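# Slide butter cartons down the three non-sticky shelf lanes

## Task

A shelf has five sloped lanes that carry cartons down to a stop at the lower end. Two lanes are secretly tacky from a dried spill and look the same as the rest, so the three good lanes have to be found by trying. Using the three butter cartons, end with exactly one carton resting against the bottom stop of each good lane. A carton may be released on any lane, but one released flat (level) will tip onto the slope, and that may be judged a drop. Nothing counts if the robot is still holding it in place at the end, so open the grippers and pull the arms away once finished.

## Robot and tools

Robot: two arms, left_arm and right_arm, each ending in a parallel two-finger gripper. Joint ranges in rad, base to gripper: waist -2.880 to 2.880, shoulder 0.000 to 3.142, elbow 0.000 to 3.019, wrist pitch -1.693 to 1.571, wrist yaw -1.571 to 1.571, wrist roll -2.094 to 2.094. The elbows never quite straighten.

Frames: results report each gripper in one shared scene frame. The origin sits on the table top midway between the arms; +z is up, +x reaches out over the table, and left_arm is on the +y side. The arm names do not match image sides. Positions are in metres, orientation as quat wxyz; printed positions drift from truth, more so when the arm is stretched out. In its own gripper frame, the fingers point along +z and close along y. The reported position is the spot between the pads, roughly 1 cm behind the tips.

execute_actions(actions): a list of actions. Each action is a table of 1 to 15 rows; each row lasts one control step of 1/30 s, and a short table repeats its final row to fill 15 steps. Every row is one flat list of 14 numbers in [-1, 1] covering both arms: left_arm dx, dy, dz, rx, ry, rz, opening, then right_arm in the same order. dx..rz are an offset, in that gripper's own axes, from the gripper's measured pose at the start of the action (for a call's first action, the last pose a result showed). Every row is relative to that start, not to the previous row. Scale: 1.0 = 0.6 m or 180 degrees; rx, ry, rz form a single rotation vector. Opening is absolute, not an offset: +1 fully open (0.094 m), -1 closed. A row may add 12 values from 0 to 1: per-joint stiffness scales, left_arm's 6 then right_arm's 6, in Joint positions order; they persist until changed. An empty list just fetches state and images.

move(target, speed, blocking): target is one 14-number row laid out as above, offsets from the pose in the last result that showed one, opening absolute. Each gripper travels in a straight line; both finish together, taking 0.5 to 10 s (cut off at 10 s if longer). Rotation takes the short way. speed is the path's top speed in m/s, 0.002 to 0.5, default 0.25; turning is capped at twice that in rad/s. Paths ignore obstacles and the other arm, grippers lag and may overshoot speed near full reach. Faster moves and targets set further beyond a contact push harder. With blocking=false you get a result after 0.5 s while motion continues; use wait(0) to check, and call wait or stop before sending new rows or moves. The added "move:" line gives the outcome (done, off_target, moving, held, fault) and acting limits: paced means the sent pose was clipped, held means a check blocked steps (the arm may then jump fast). Per-gripper distance to target is also reported.

wait(seconds): 0 to 10; arms keep their last command, a running move carries on. stop(): brakes a running move (needs stopping distance; fingers continue). zoom_image(camera, region): camera is cam_high, cam_left_wrist or cam_right_wrist; region [x0, y0, x1, y1] in image pixels from top-left, at most 504 by 504. All images are 896x504. finished_scene(scene): ends the current scene by its number, after the last command has been held; irreversible, and the result tells whether the goal was met.

Control behaviour: each step the commanded pose is limited to 70 mm and 16 degrees from the measured pose, and position wins over orientation if both cannot be met. Arms settle about 1 cm or more short, usually low, and zero offsets let them sag further; to hold an arm, send the correction back to the wanted pose first, then zeros, raising the aim if it keeps sagging. "Hand target" lines show where the controller is currently steering. "pose unreachable" means a clearance check altered or blocked that arm's command.

Gripping: grip_measured is on the same scale as the commanded opening, with a fixed per-gripper error up to about 1 mm. To hold, command about 0.03 below grip_measured (less for a gentler grip). Pad force tops out near 50 to 62 N.

Hazards: never let a carton fall or leave the table; do not release cartons flat on the slope, tilt them to match it first; avoid slamming, hard pushing, or arm-to-arm collisions. Occasional external tugs on held items or nudges to loose ones can happen. Holding loads heats motors: MOTOR HOT appears from 85 °C, and at 100 °C an OVER-TEMPERATURE FAULT drops that arm until it cools. The robot keeps executing its last command while you compose replies, so keep reasoning short when an arm is loaded. Finish quickly and smoothly, then open grippers and retract.

Each tool is called after ">>>" as name([rows], argument=value, ...), one row to a line, values as JSON.

## Session

>>> execute_actions(actions=[])

Scene clock: 0.00 s.
left_arm: end_effector_position=(+0.6513, -0.0356, +0.3129) grip_measured=+1.000 end_effector_quat_wxyz=(+0.709, +0.624, +0.260, -0.204) | right_arm: end_effector_position=(+0.1897, -0.4797, +0.4000) grip_measured=+1.000 end_effector_quat_wxyz=(+0.175, +0.373, +0.802, -0.432)
Joint positions: left_arm=[-0.368  1.883  1.364  0.757  1.192  0.674  0.094] | right_arm=[-0.465  0.961  1.184 -1.36   0.898  0.285  0.094]
Joint velocities: left_arm=[-0.015 -0.005 -0.012  0.017  0.022 -0.007  0.   ] | right_arm=[-0.015 -0.005 -0.007  0.017 -0.037 -0.007  0.   ]
Motor temperatures (°C, as the motors report them): left_arm=[24 27 25 26 25 26] | right_arm=[27 24 24 27 24 23]
Hand target (left_arm): +0.656, -0.037, +0.315; +0.711, +0.624, +0.256, -0.201
Hand target (right_arm): +0.192, -0.481, +0.412; +0.187, +0.378, +0.798, -0.431
Joint stiffness scale: left_arm=[1. 1. 1. 1. 1. 1.] | right_arm=[1. 1. 1. 1. 1. 1.]

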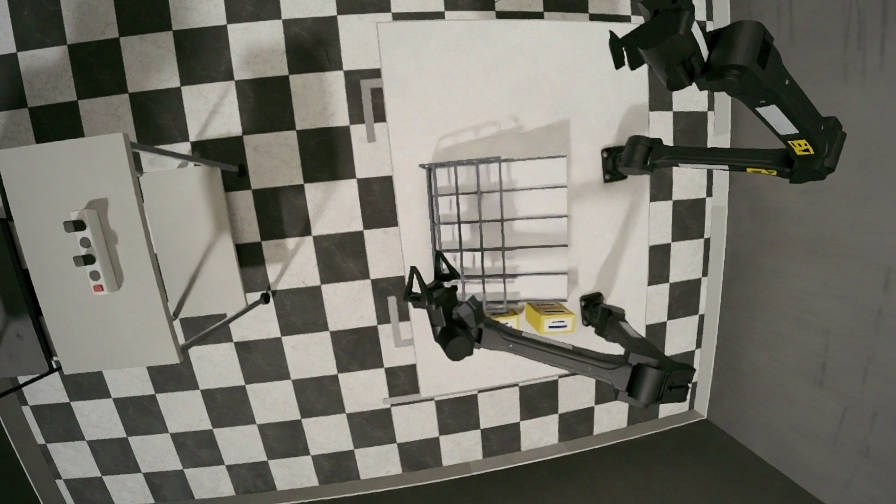

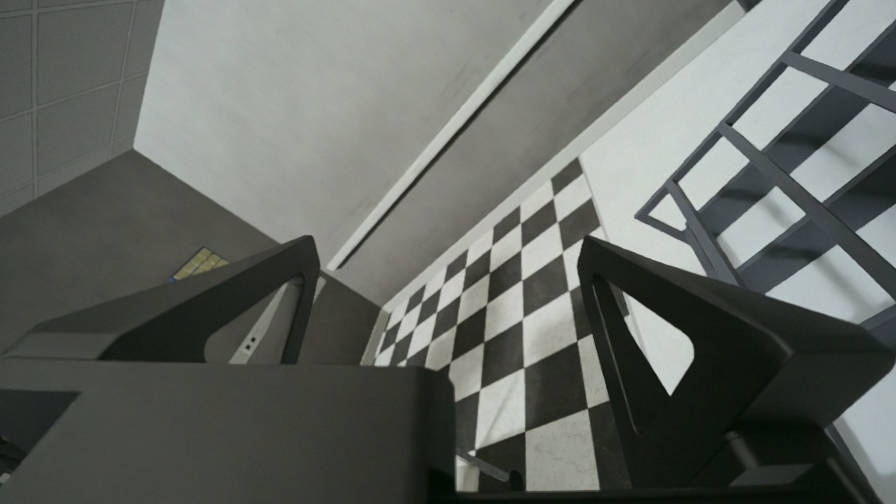

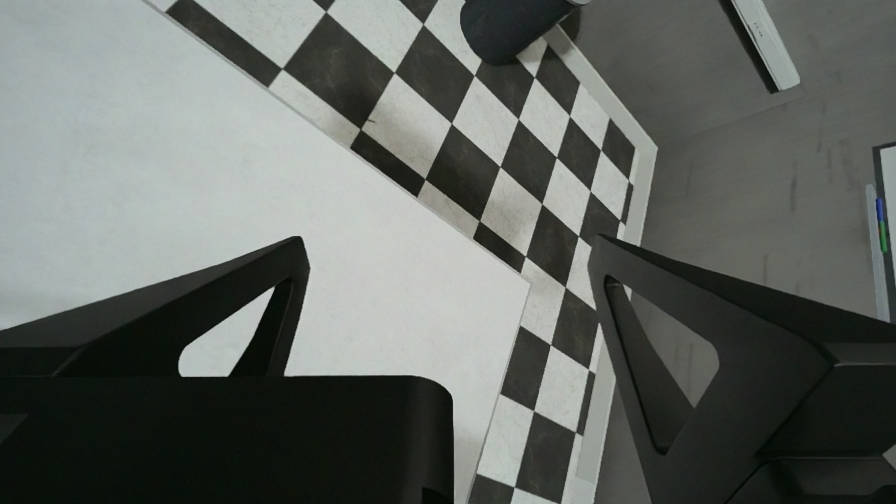

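>>> move(target=[-0.478,-0.23,-0.617,0.518,0.149,0.19,1,0,0,0,0,0,0,1])

Scene clock: 12.43 s.
left_arm: end_effector_position=(+0.6103, -0.0032, +0.3363) grip_measured=+1.000 end_effector_quat_wxyz=(+0.669, +0.669, +0.240, -0.215) | right_arm: end_effector_position=(+0.1897, -0.4797, +0.4000) grip_measured=+1.000 end_effector_quat_wxyz=(+0.175, +0.373, +0.802, -0.432)
Joint positions: left_arm=[-0.322  1.727  1.317  0.362  1.329  0.961  0.094] | right_arm=[-0.465  0.961  1.184 -1.36   0.898  0.285  0.094]
Joint velocities: left_arm=[-0.005 -0.005  0.007 -0.002  0.037 -0.022  0.   ] | right_arm=[-0.005 -0.015  0.002 -0.012 -0.081 -0.081  0.   ]
Motor temperatures (°C, as the motors report them): left_arm=[24 28 27 26 25 26] | right_arm=[27 24 27 27 25 23]
Hand target (left_arm): +0.613, -0.008, +0.327; +0.667, +0.669, +0.242, -0.221
Hand target (right_arm): +0.190, -0.480, +0.400; +0.175, +0.373, +0.802, -0.432
Off the commanded pose (left_arm): 0.435 m, 96 deg; position and orientation clipped at the last step of the last action.
Off the commanded pose (right_arm): 0.000 m, 0 deg.
Joint stiffness scale: left_arm=[1. 1. 1. 1. 1. 1.] | right_arm=[1. 1. 1. 1. 1. 1.]
move: held (left_arm); limits=paced,held; held on 102 of 117 steps (left_arm), including the last (left_arm)
pose unreachable (left arm): on one or more control steps of this call, first in action 0 (counted from 0), this arm could not follow its commanded pose, so it was not sent that pose on those steps. On the call's last step it was still not sent that pose. It may still have moved: this result reports where it is.
cause: the commanded pose would bring two parts of the arm too close to each other (its wrist (the part past joint 4) and its wrist camera, with joints 5 (wrist yaw) and 6 (wrist roll) between them).

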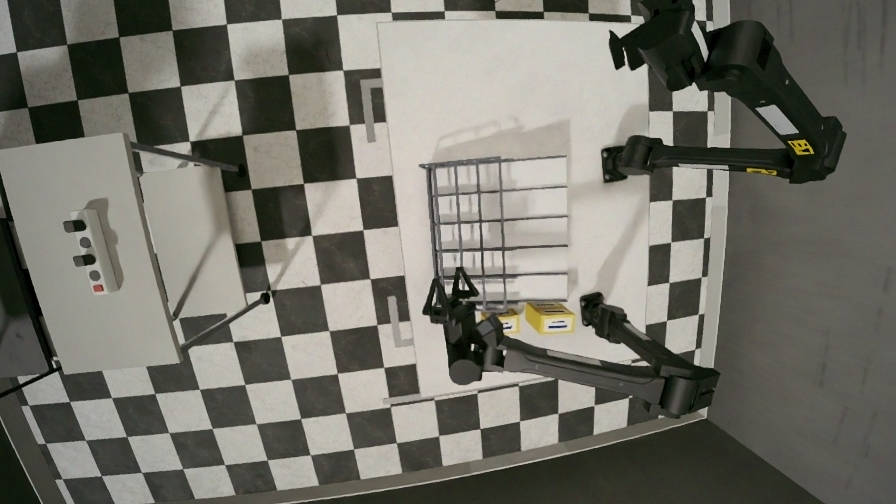

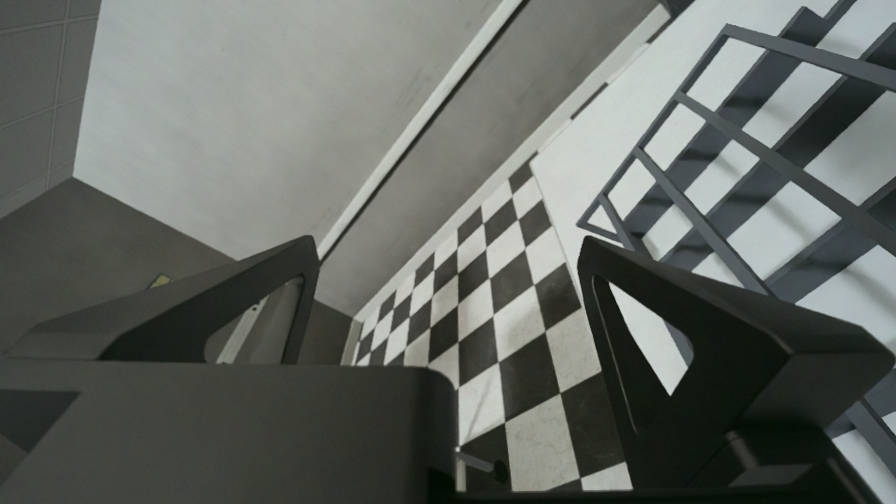

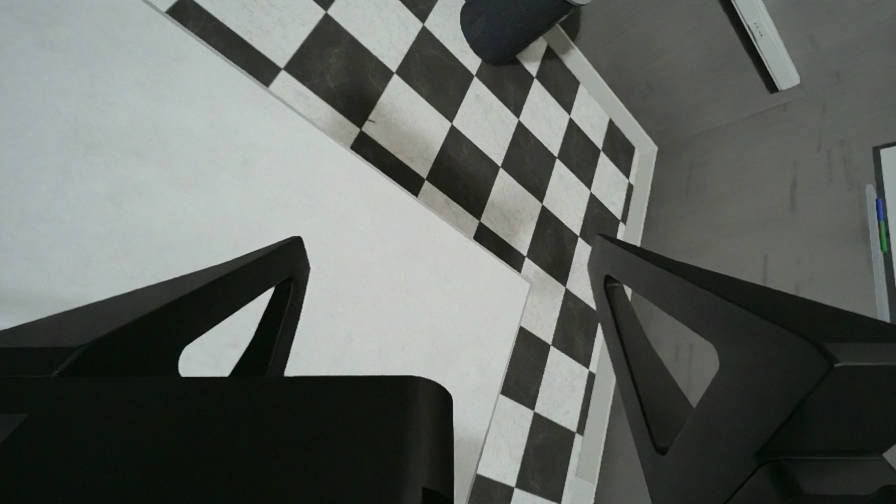

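>>> move(target=[0,0,0,-0.238,0.309,-0.004,1,0,0,0,0,0,0,1])

Scene clock: 18.23 s.
left_arm: end_effector_position=(+0.6118, -0.0014, +0.3372) grip_measured=+1.000 end_effector_quat_wxyz=(+0.663, +0.417, +0.583, +0.215) | right_arm: end_effector_position=(+0.1897, -0.4797, +0.4000) grip_measured=+1.000 end_effector_quat_wxyz=(+0.175, +0.373, +0.802, -0.432)
Joint positions: left_arm=[-0.643  1.47   1.01   0.431 -0.221  0.928  0.094] | right_arm=[-0.465  0.961  1.184 -1.36   0.898  0.285  0.094]
Joint velocities: left_arm=[ 0.005 -0.005 -0.002 -0.022  0.007 -0.037  0.   ] | right_arm=[-0.015 -0.005  0.002  0.002  0.095 -0.022  0.   ]
Motor temperatures (°C, as the motors report them): left_arm=[24 28 28 26 25 26] | right_arm=[27 24 28 27 25 23]
Hand target (left_arm): +0.609, -0.004, +0.338; +0.671, +0.410, +0.582, +0.209
Hand target (right_arm): +0.190, -0.480, +0.400; +0.175, +0.373, +0.802, -0.432
Off the commanded pose (left_arm): 0.003 m, 2 deg.
Off the commanded pose (right_arm): 0.000 m, 0 deg.
Joint stiffness scale: left_arm=[1. 1. 1. 1. 1. 1.] | right_arm=[1. 1. 1. 1. 1. 1.]
move: done

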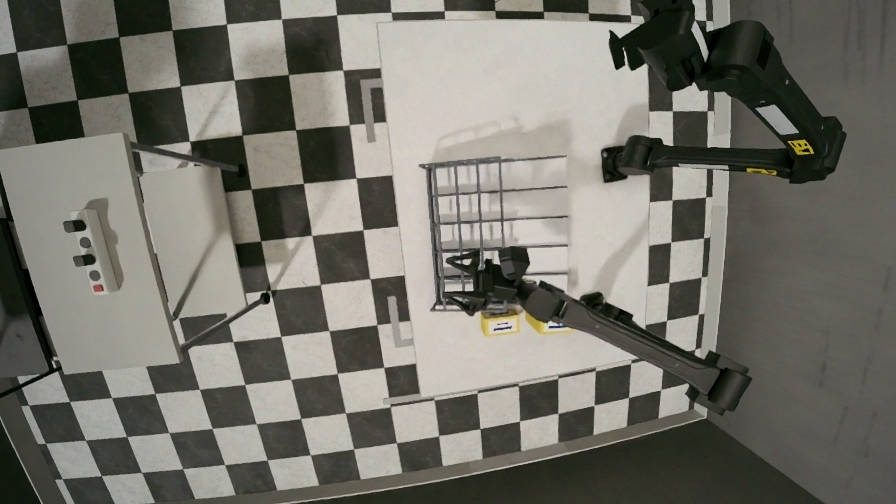

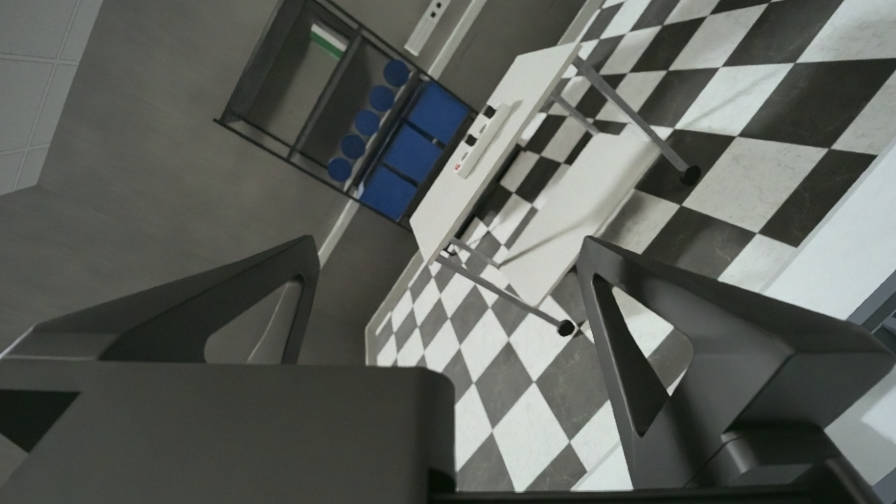

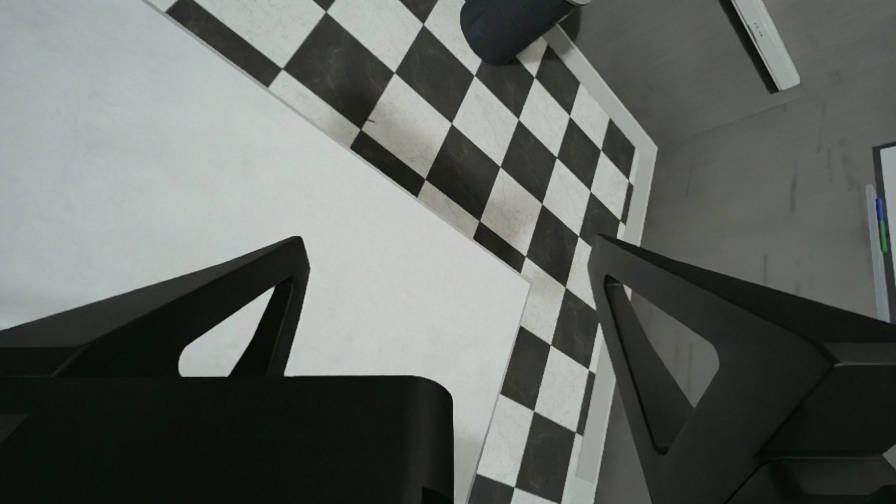

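>>> move(target=[0.253,0.192,-0.647,0.16,0.493,-0.31,1,0,0,0,0,0,0,1])

Scene clock: 28.00 s.
left_arm: end_effector_position=(+0.3067, +0.3008, +0.3579) grip_measured=+1.000 end_effector_quat_wxyz=(+0.119, -0.004, +0.993, +0.009) | right_arm: end_effector_position=(+0.1897, -0.4797, +0.4000) grip_measured=+1.000 end_effector_quat_wxyz=(+0.175, +0.373, +0.802, -0.432)
Joint positions: left_arm=[-0.065  0.911  1.246 -1.667 -0.007  0.043  0.094] | right_arm=[-0.465  0.961  1.184 -1.36   0.898  0.285  0.094]
Joint velocities: left_arm=[ 0.015 -0.005  0.012 -0.007  0.037 -0.007  0.   ] | right_arm=[-0.005 -0.005  0.007 -0.012 -0.022  0.007  0.   ]
Motor temperatures (°C, as the motors report them): left_arm=[24 28 29 27 25 26] | right_arm=[27 24 28 27 25 23]
Hand target (left_arm): +0.304, +0.302, +0.353; +0.104, +0.002, +0.995, +0.008
Hand target (right_arm): +0.190, -0.480, +0.400; +0.175, +0.373, +0.802, -0.432
Off the commanded pose (left_arm): 0.010 m, 14 deg.
Off the commanded pose (right_arm): 0.000 m, 0 deg.
Joint stiffness scale: left_arm=[1. 1. 1. 1. 1. 1.] | right_arm=[1. 1. 1. 1. 1. 1.]
joint sent to its limit (left arm) — the command would take joint 4 (wrist pitch) past its lower limit, so that joint was sent only as far as its limit.
move: off_target (left_arm)

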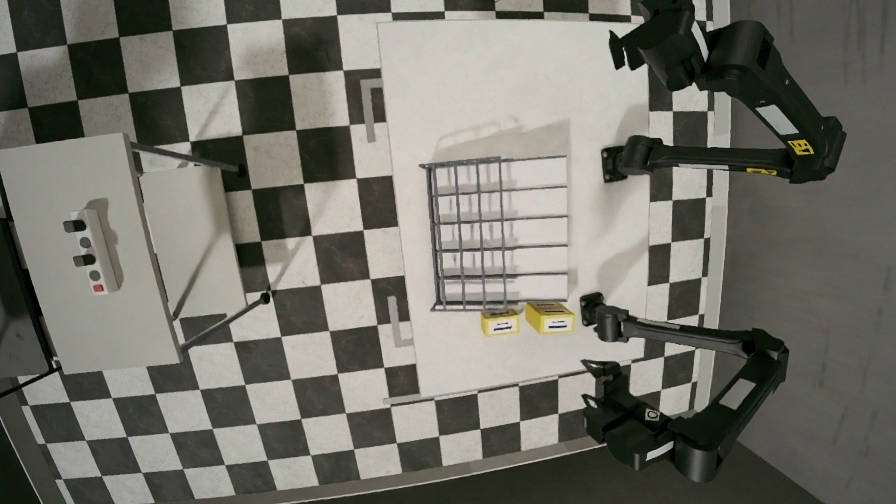

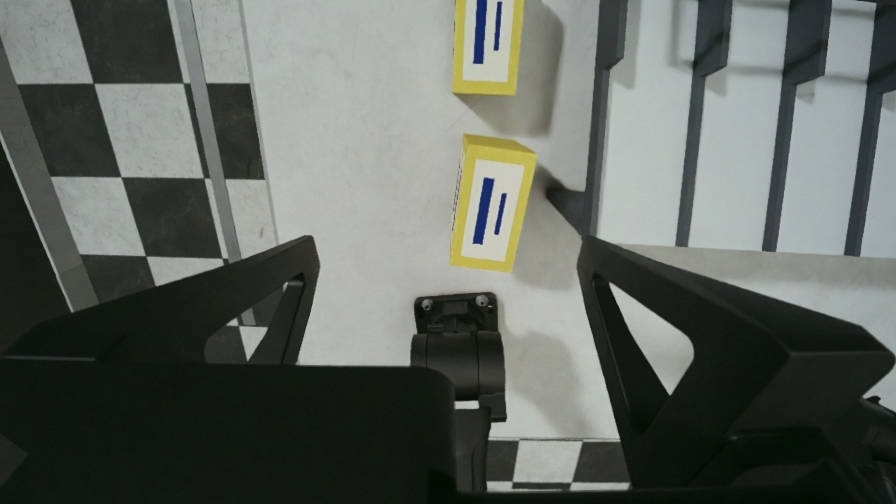

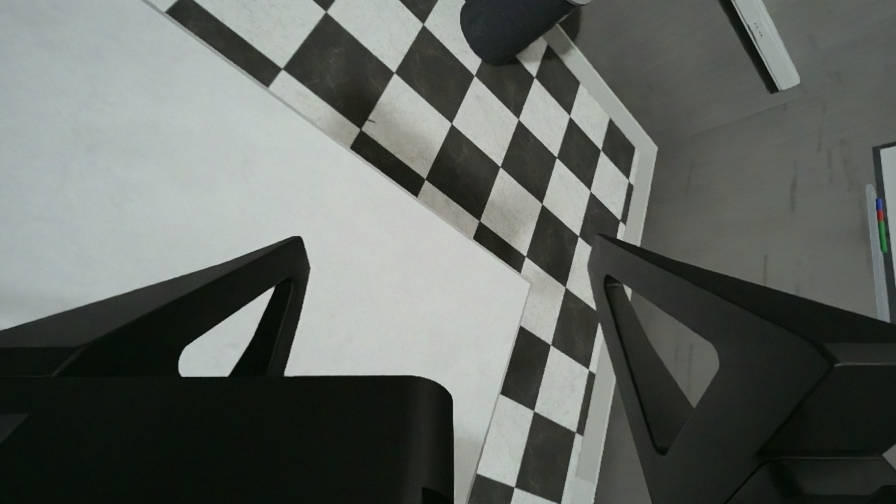

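>>> move(target=[-0.275,-0.067,0.273,0,0.078,0,1,0,0,0,0,0,0,1])

Scene clock: 34.67 s.
left_arm: end_effector_position=(+0.4876, +0.2685, +0.2135) grip_measured=+1.000 end_effector_quat_wxyz=(-0.035, -0.000, +0.999, +0.010) | right_arm: end_effector_position=(+0.1897, -0.4797, +0.4000) grip_measured=+1.000 end_effector_quat_wxyz=(+0.175, +0.373, +0.802, -0.432)
Joint positions: left_arm=[-0.161  1.551  1.415 -1.505 -0.017 -0.048  0.094] | right_arm=[-0.465  0.961  1.184 -1.36   0.898  0.285  0.094]
Joint velocities: left_arm=[-0.005  0.005 -0.007 -0.002  0.037  0.007  0.   ] | right_arm=[ 0.005  0.005  0.002 -0.002 -0.007  0.037  0.   ]
Motor temperatures (°C, as the motors report them): left_arm=[24 28 29 26 25 26] | right_arm=[27 24 29 27 25 23]
Hand target (left_arm): +0.504, +0.263, +0.233; -0.003, -0.004, +1.000, +0.008
Hand target (right_arm): +0.190, -0.480, +0.400; +0.175, +0.373, +0.802, -0.432
Off the commanded pose (left_arm): 0.030 m, 4 deg.
Off the commanded pose (right_arm): 0.000 m, 0 deg.
Joint stiffness scale: left_arm=[1. 1. 1. 1. 1. 1.] | right_arm=[1. 1. 1. 1. 1. 1.]
move: off_target (left_arm)

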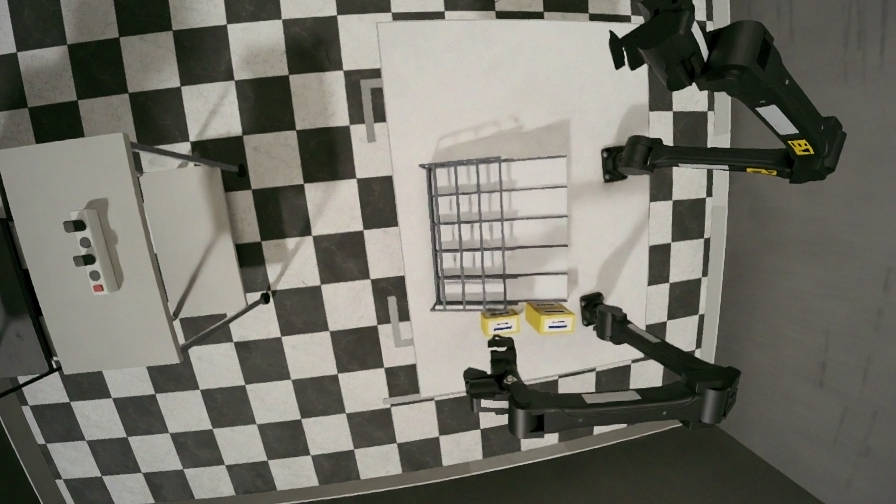

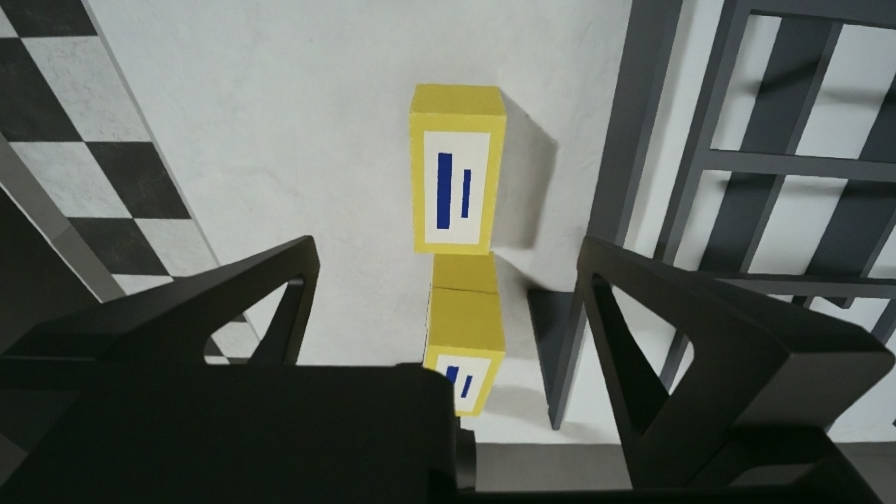

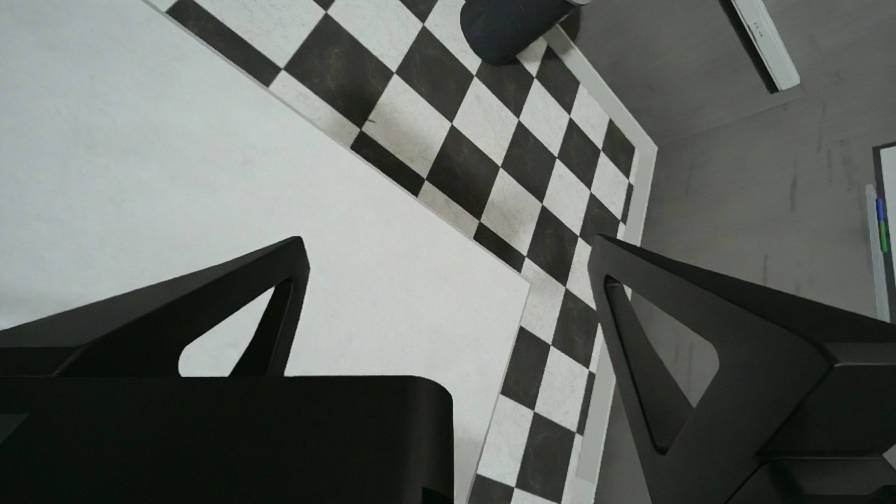

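>>> move(target=[0,-0.01,0.17,0,-0.02,0,1,0,0,0,0,0,0,1], speed=0.15)

Scene clock: 37.73 s.
left_arm: end_effector_position=(+0.4796, +0.2687, +0.1223) grip_measured=+1.000 end_effector_quat_wxyz=(+0.001, -0.000, +1.000, +0.008) | right_arm: end_effector_position=(+0.1897, -0.4797, +0.4000) grip_measured=+1.000 end_effector_quat_wxyz=(+0.175, +0.373, +0.802, -0.432)
Joint positions: left_arm=[-0.162  1.547  1.165 -1.188 -0.017 -0.048  0.094] | right_arm=[-0.465  0.961  1.184 -1.36   0.898  0.285  0.094]
Joint velocities: left_arm=[-0.015 -0.005 -0.007 -0.007 -0.022 -0.11   0.   ] | right_arm=[-0.005 -0.005 -0.017 -0.007 -0.037  0.022  0.   ]
Motor temperatures (°C, as the motors report them): left_arm=[24 28 30 26 25 26] | right_arm=[27 24 29 27 25 23]
Hand target (left_arm): +0.480, +0.264, +0.112; -0.003, +0.000, +1.000, +0.010
Hand target (right_arm): +0.190, -0.480, +0.400; +0.175, +0.373, +0.802, -0.432
Off the commanded pose (left_arm): 0.011 m, 0 deg.
Off the commanded pose (right_arm): 0.000 m, 0 deg.
Joint stiffness scale: left_arm=[1. 1. 1. 1. 1. 1.] | right_arm=[1. 1. 1. 1. 1. 1.]
move: off_target (left_arm)

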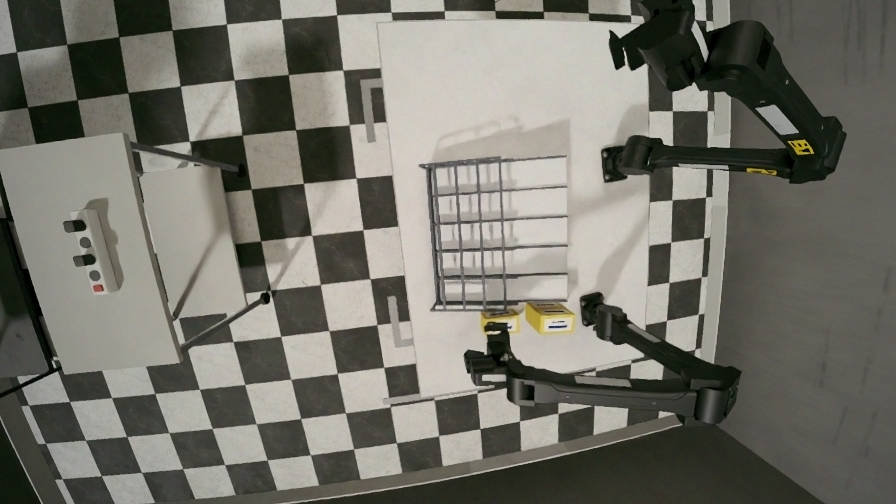

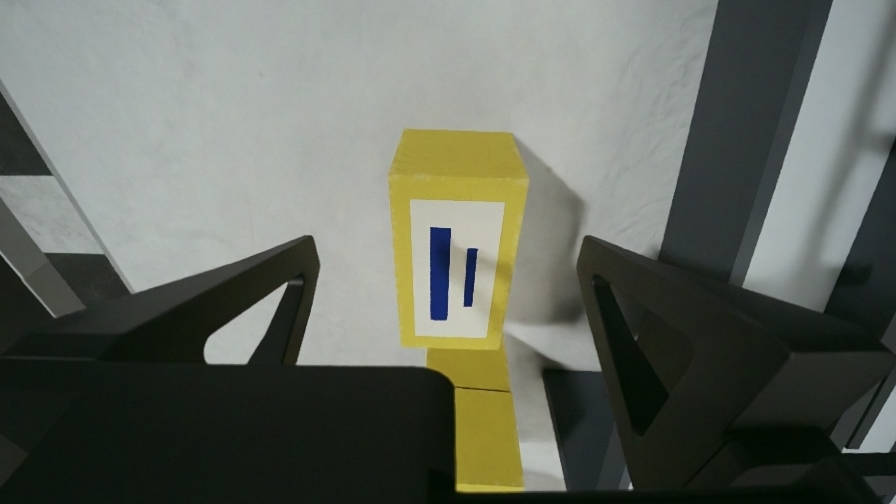

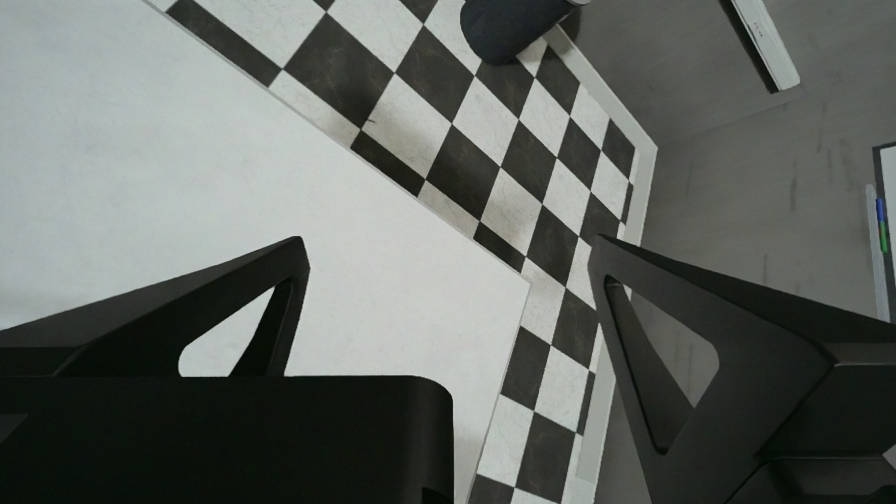

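>>> move(target=[0.045,-0.015,0.13,0,0,0,1,0,0,0,0,0,0,1], speed=0.1)

Scene clock: 41.53 s.
left_arm: end_effector_position=(+0.4536, +0.2647, +0.0537) grip_measured=+1.000 end_effector_quat_wxyz=(+0.004, +0.003, +1.000, +0.008) | right_arm: end_effector_position=(+0.1897, -0.4797, +0.4000) grip_measured=+1.000 end_effector_quat_wxyz=(+0.175, +0.373, +0.802, -0.432)
Joint positions: left_arm=[-0.175  1.568  0.986 -0.982 -0.017 -0.055  0.094] | right_arm=[-0.465  0.961  1.184 -1.36   0.898  0.285  0.094]
Joint velocities: left_arm=[-0.005 -0.015 -0.012 -0.002  0.022  0.007  0.   ] | right_arm=[-0.005 -0.015  0.002 -0.007 -0.051 -0.022  0.   ]
Motor temperatures (°C, as the motors report them): left_arm=[24 28 29 26 25 26] | right_arm=[27 24 29 27 25 23]
Hand target (left_arm): +0.452, +0.261, +0.044; +0.000, +0.000, +1.000, +0.008
Hand target (right_arm): +0.190, -0.480, +0.400; +0.175, +0.373, +0.802, -0.432
Off the commanded pose (left_arm): 0.010 m, 1 deg.
Off the commanded pose (right_arm): 0.000 m, 0 deg.
Joint stiffness scale: left_arm=[1. 1. 1. 1. 1. 1.] | right_arm=[1. 1. 1. 1. 1. 1.]
move: done

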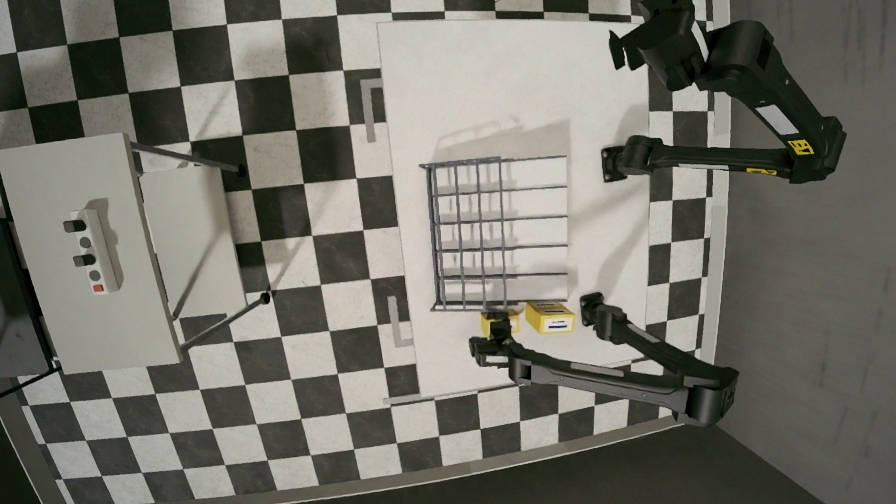

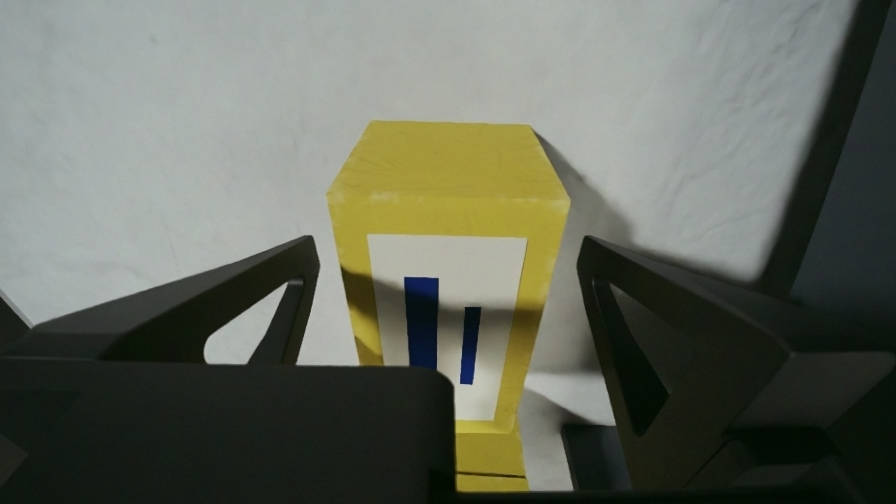

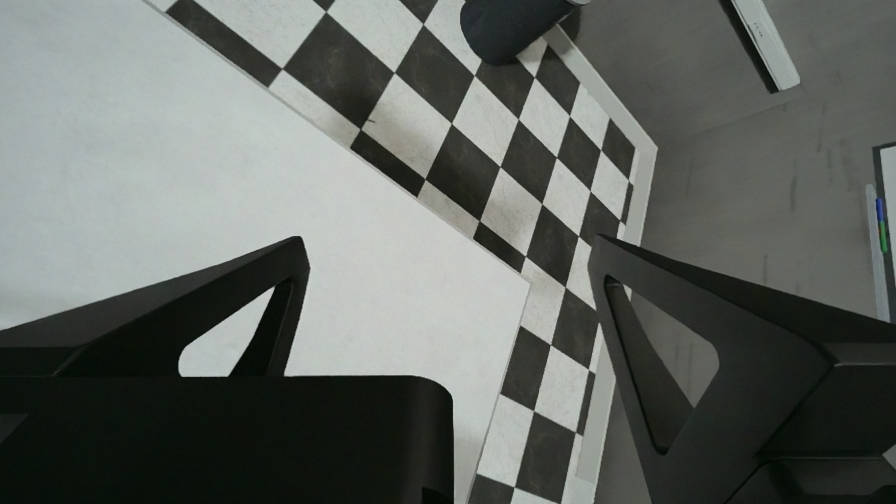

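Go back a bit more and lower, then close.

>>> move(target=[0.04,0,0.04,0,0,0,1,0,0,0,0,0,0,1], speed=0.08)

>>> move(target=[0,0,0,0,0,0,0.3,0,0,0,0,0,0,1])

Scene clock: 49.97 s.
left_arm: end_effector_position=(+0.4296, +0.2662, +0.0303) grip_measured=+1.000 end_effector_quat_wxyz=(-0.004, +0.003, +1.000, +0.009) | right_arm: end_effector_position=(+0.1897, -0.4797, +0.4000) grip_measured=+1.000 end_effector_quat_wxyz=(+0.175, +0.373, +0.802, -0.432)
Joint positions: left_arm=[-0.175  1.559  0.901 -0.92  -0.017 -0.055  0.094] | right_arm=[-0.465  0.961  1.184 -1.36   0.898  0.285  0.094]
Joint velocities: left_arm=[-0.024 -0.005 -0.007 -0.007  0.037  0.022  0.   ] | right_arm=[-0.015 -0.015  0.002  0.012 -0.051 -0.066  0.   ]
Motor temperatures (°C, as the motors report them): left_arm=[24 28 28 26 25 26] | right_arm=[27 24 29 27 25 23]
Hand target (left_arm): +0.430, +0.265, +0.030; +0.004, +0.003, +1.000, +0.008
Hand target (right_arm): +0.190, -0.480, +0.400; +0.175, +0.373, +0.802, -0.432
Off the commanded pose (left_arm): 0.001 m, 1 deg.
Off the commanded pose (right_arm): 0.000 m, 0 deg.
Joint stiffness scale: left_arm=[1. 1. 1. 1. 1. 1.] | right_arm=[1. 1. 1. 1. 1. 1.]
move: done

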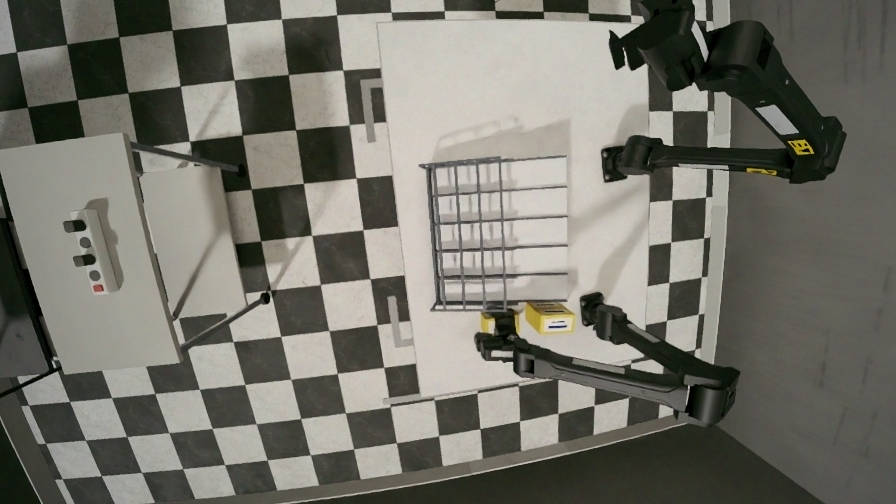

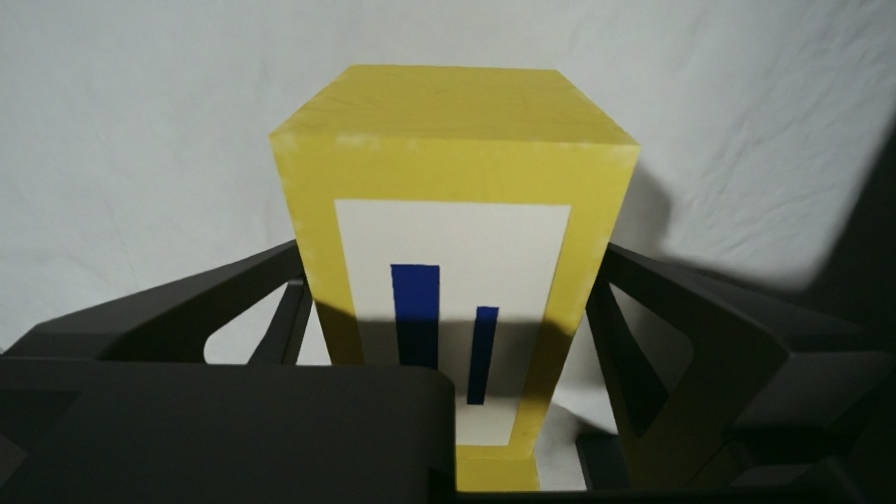

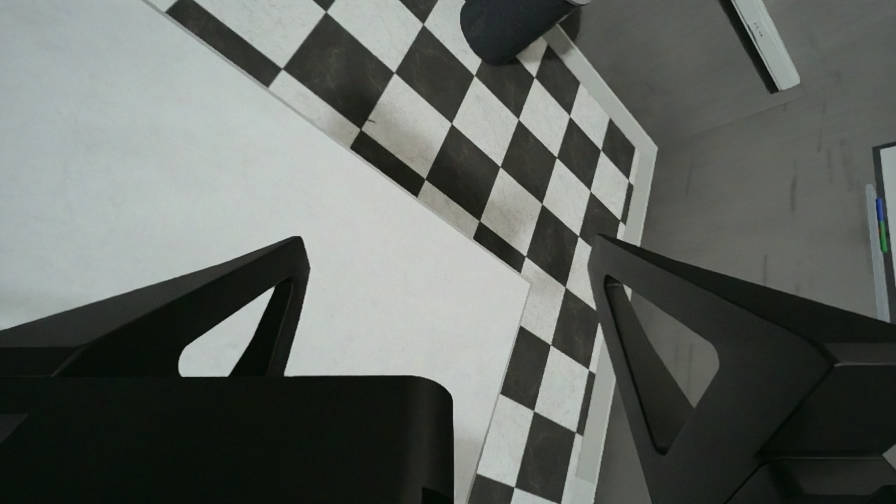

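Scene clock: 50.47 s.
left_arm: end_effector_position=(+0.4296, +0.2661, +0.0305) grip_measured=+0.335 end_effector_quat_wxyz=(-0.003, +0.003, +1.000, +0.008) | right_arm: end_effector_position=(+0.1897, -0.4797, +0.4000) grip_measured=+1.000 end_effector_quat_wxyz=(+0.175, +0.373, +0.802, -0.432)
Joint positions: left_arm=[-0.175  1.559  0.901 -0.92  -0.017 -0.055  0.063] | right_arm=[-0.465  0.961  1.184 -1.36   0.898  0.285  0.094]
Joint velocities: left_arm=[-0.005 -0.005  0.007  0.007 -0.095 -0.007  0.   ] | right_arm=[ 0.005 -0.005 -0.002 -0.002  0.037 -0.037  0.   ]
Motor temperatures (°C, as the motors report them): left_arm=[24 28 28 26 25 26] | right_arm=[27 24 29 27 25 23]
Hand target (left_arm): +0.430, +0.266, +0.030; -0.004, +0.003, +1.000, +0.009
Hand target (right_arm): +0.190, -0.480, +0.400; +0.175, +0.373, +0.802, -0.432
Off the commanded pose (left_arm): 0.000 m, 0 deg.
Off the commanded pose (right_arm): 0.000 m, 0 deg.
Joint stiffness scale: left_arm=[1. 1. 1. 1. 1. 1.] | right_arm=[1. 1. 1. 1. 1. 1.]
move: done

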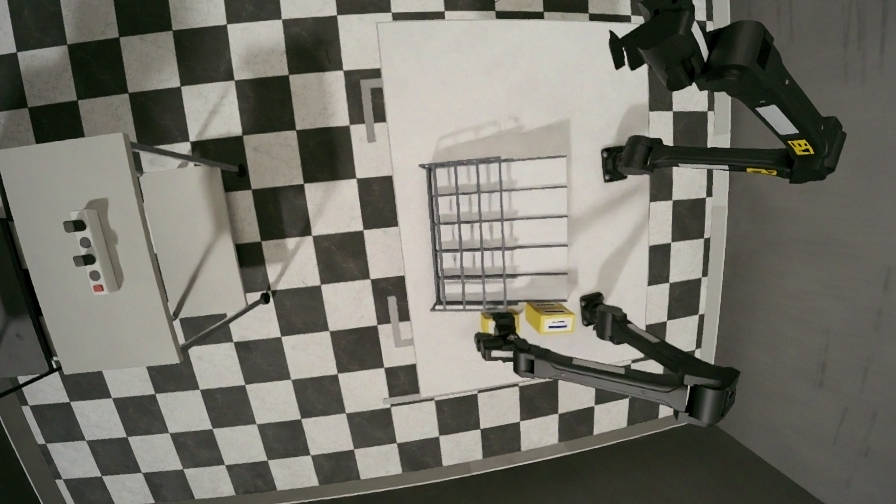

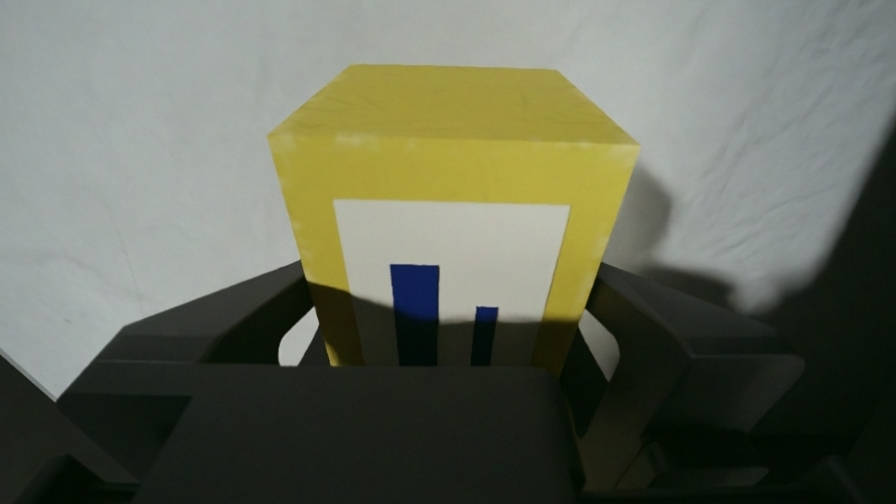

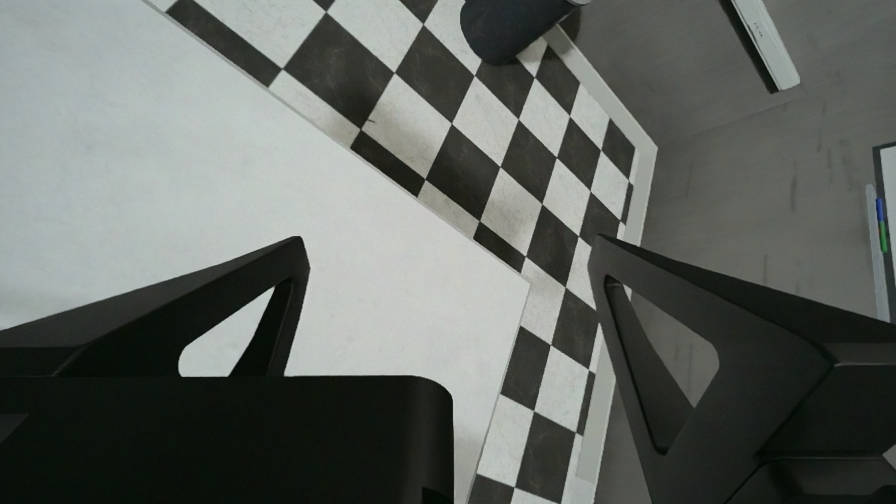

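>>> move(target=[0,0,-0.38,0,0,0,0.3,0,0,0,0,0,0,1], speed=0.15)

>>> zoom_image(camera="cam_high", region=[400,130,650,350])

Scene clock: 54.57 s.
left_arm: end_effector_position=(+0.4198, +0.2667, +0.2274) grip_measured=+0.335 end_effector_quat_wxyz=(-0.035, +0.003, +0.999, +0.010) | right_arm: end_effector_position=(+0.1897, -0.4797, +0.4000) grip_measured=+1.000 end_effector_quat_wxyz=(+0.175, +0.373, +0.802, -0.432)
Joint positions: left_arm=[-0.175  1.372  1.261 -1.531 -0.017 -0.055  0.063] | right_arm=[-0.465  0.961  1.184 -1.36   0.898  0.285  0.094]
Joint velocities: left_arm=[ 0.005 -0.005 -0.002 -0.007  0.051  0.051 -0.001] | right_arm=[-0.005 -0.005  0.007 -0.002 -0.066 -0.022  0.   ]
Motor temperatures (°C, as the motors report them): left_arm=[24 28 29 26 25 26] | right_arm=[27 24 29 27 25 23]
Hand target (left_arm): +0.431, +0.263, +0.259; -0.003, +0.003, +1.000, +0.008
Hand target (right_arm): +0.190, -0.480, +0.400; +0.175, +0.373, +0.802, -0.432
Off the commanded pose (left_arm): 0.033 m, 4 deg.
Off the commanded pose (right_arm): 0.000 m, 0 deg.
Joint stiffness scale: left_arm=[1. 1. 1. 1. 1. 1.] | right_arm=[1. 1. 1. 1. 1. 1.]
move: off_target (left_arm)

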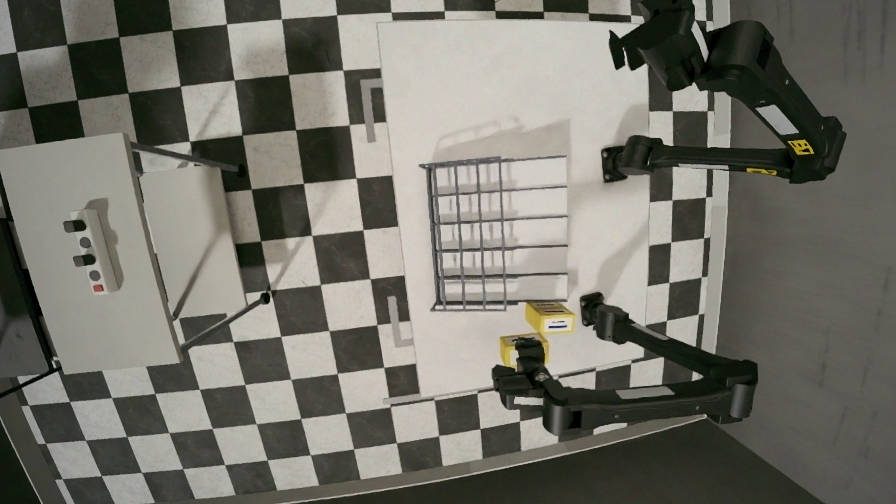

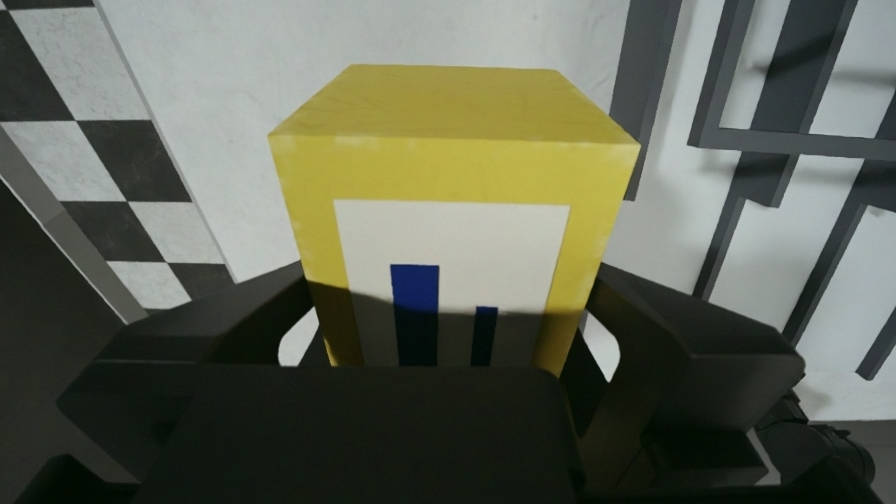

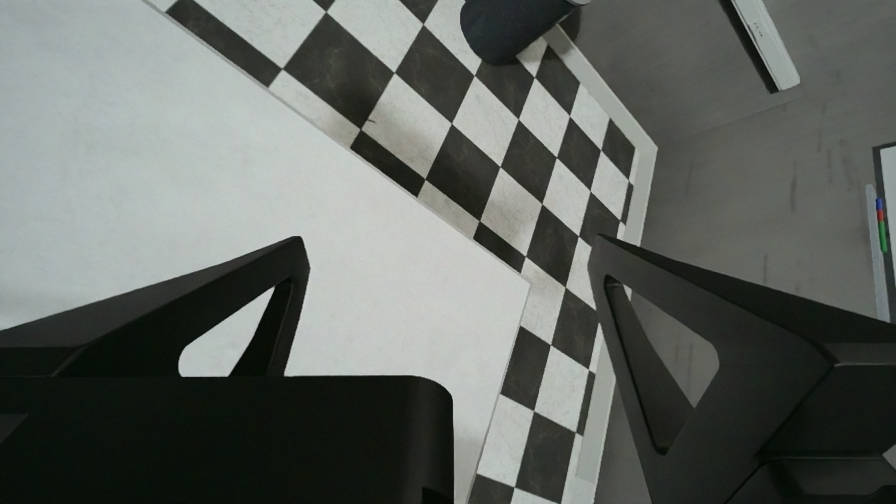

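Region (400, 130, 650, 350) of cam_high's 896x504 image, scaled by 2.016, with more detail than that image has; it fills the top 444 rows of this view, and the rest is white.

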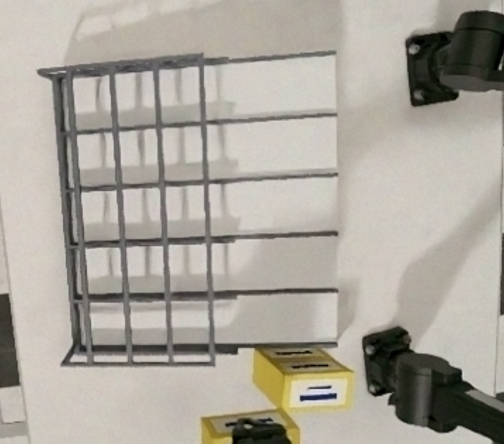

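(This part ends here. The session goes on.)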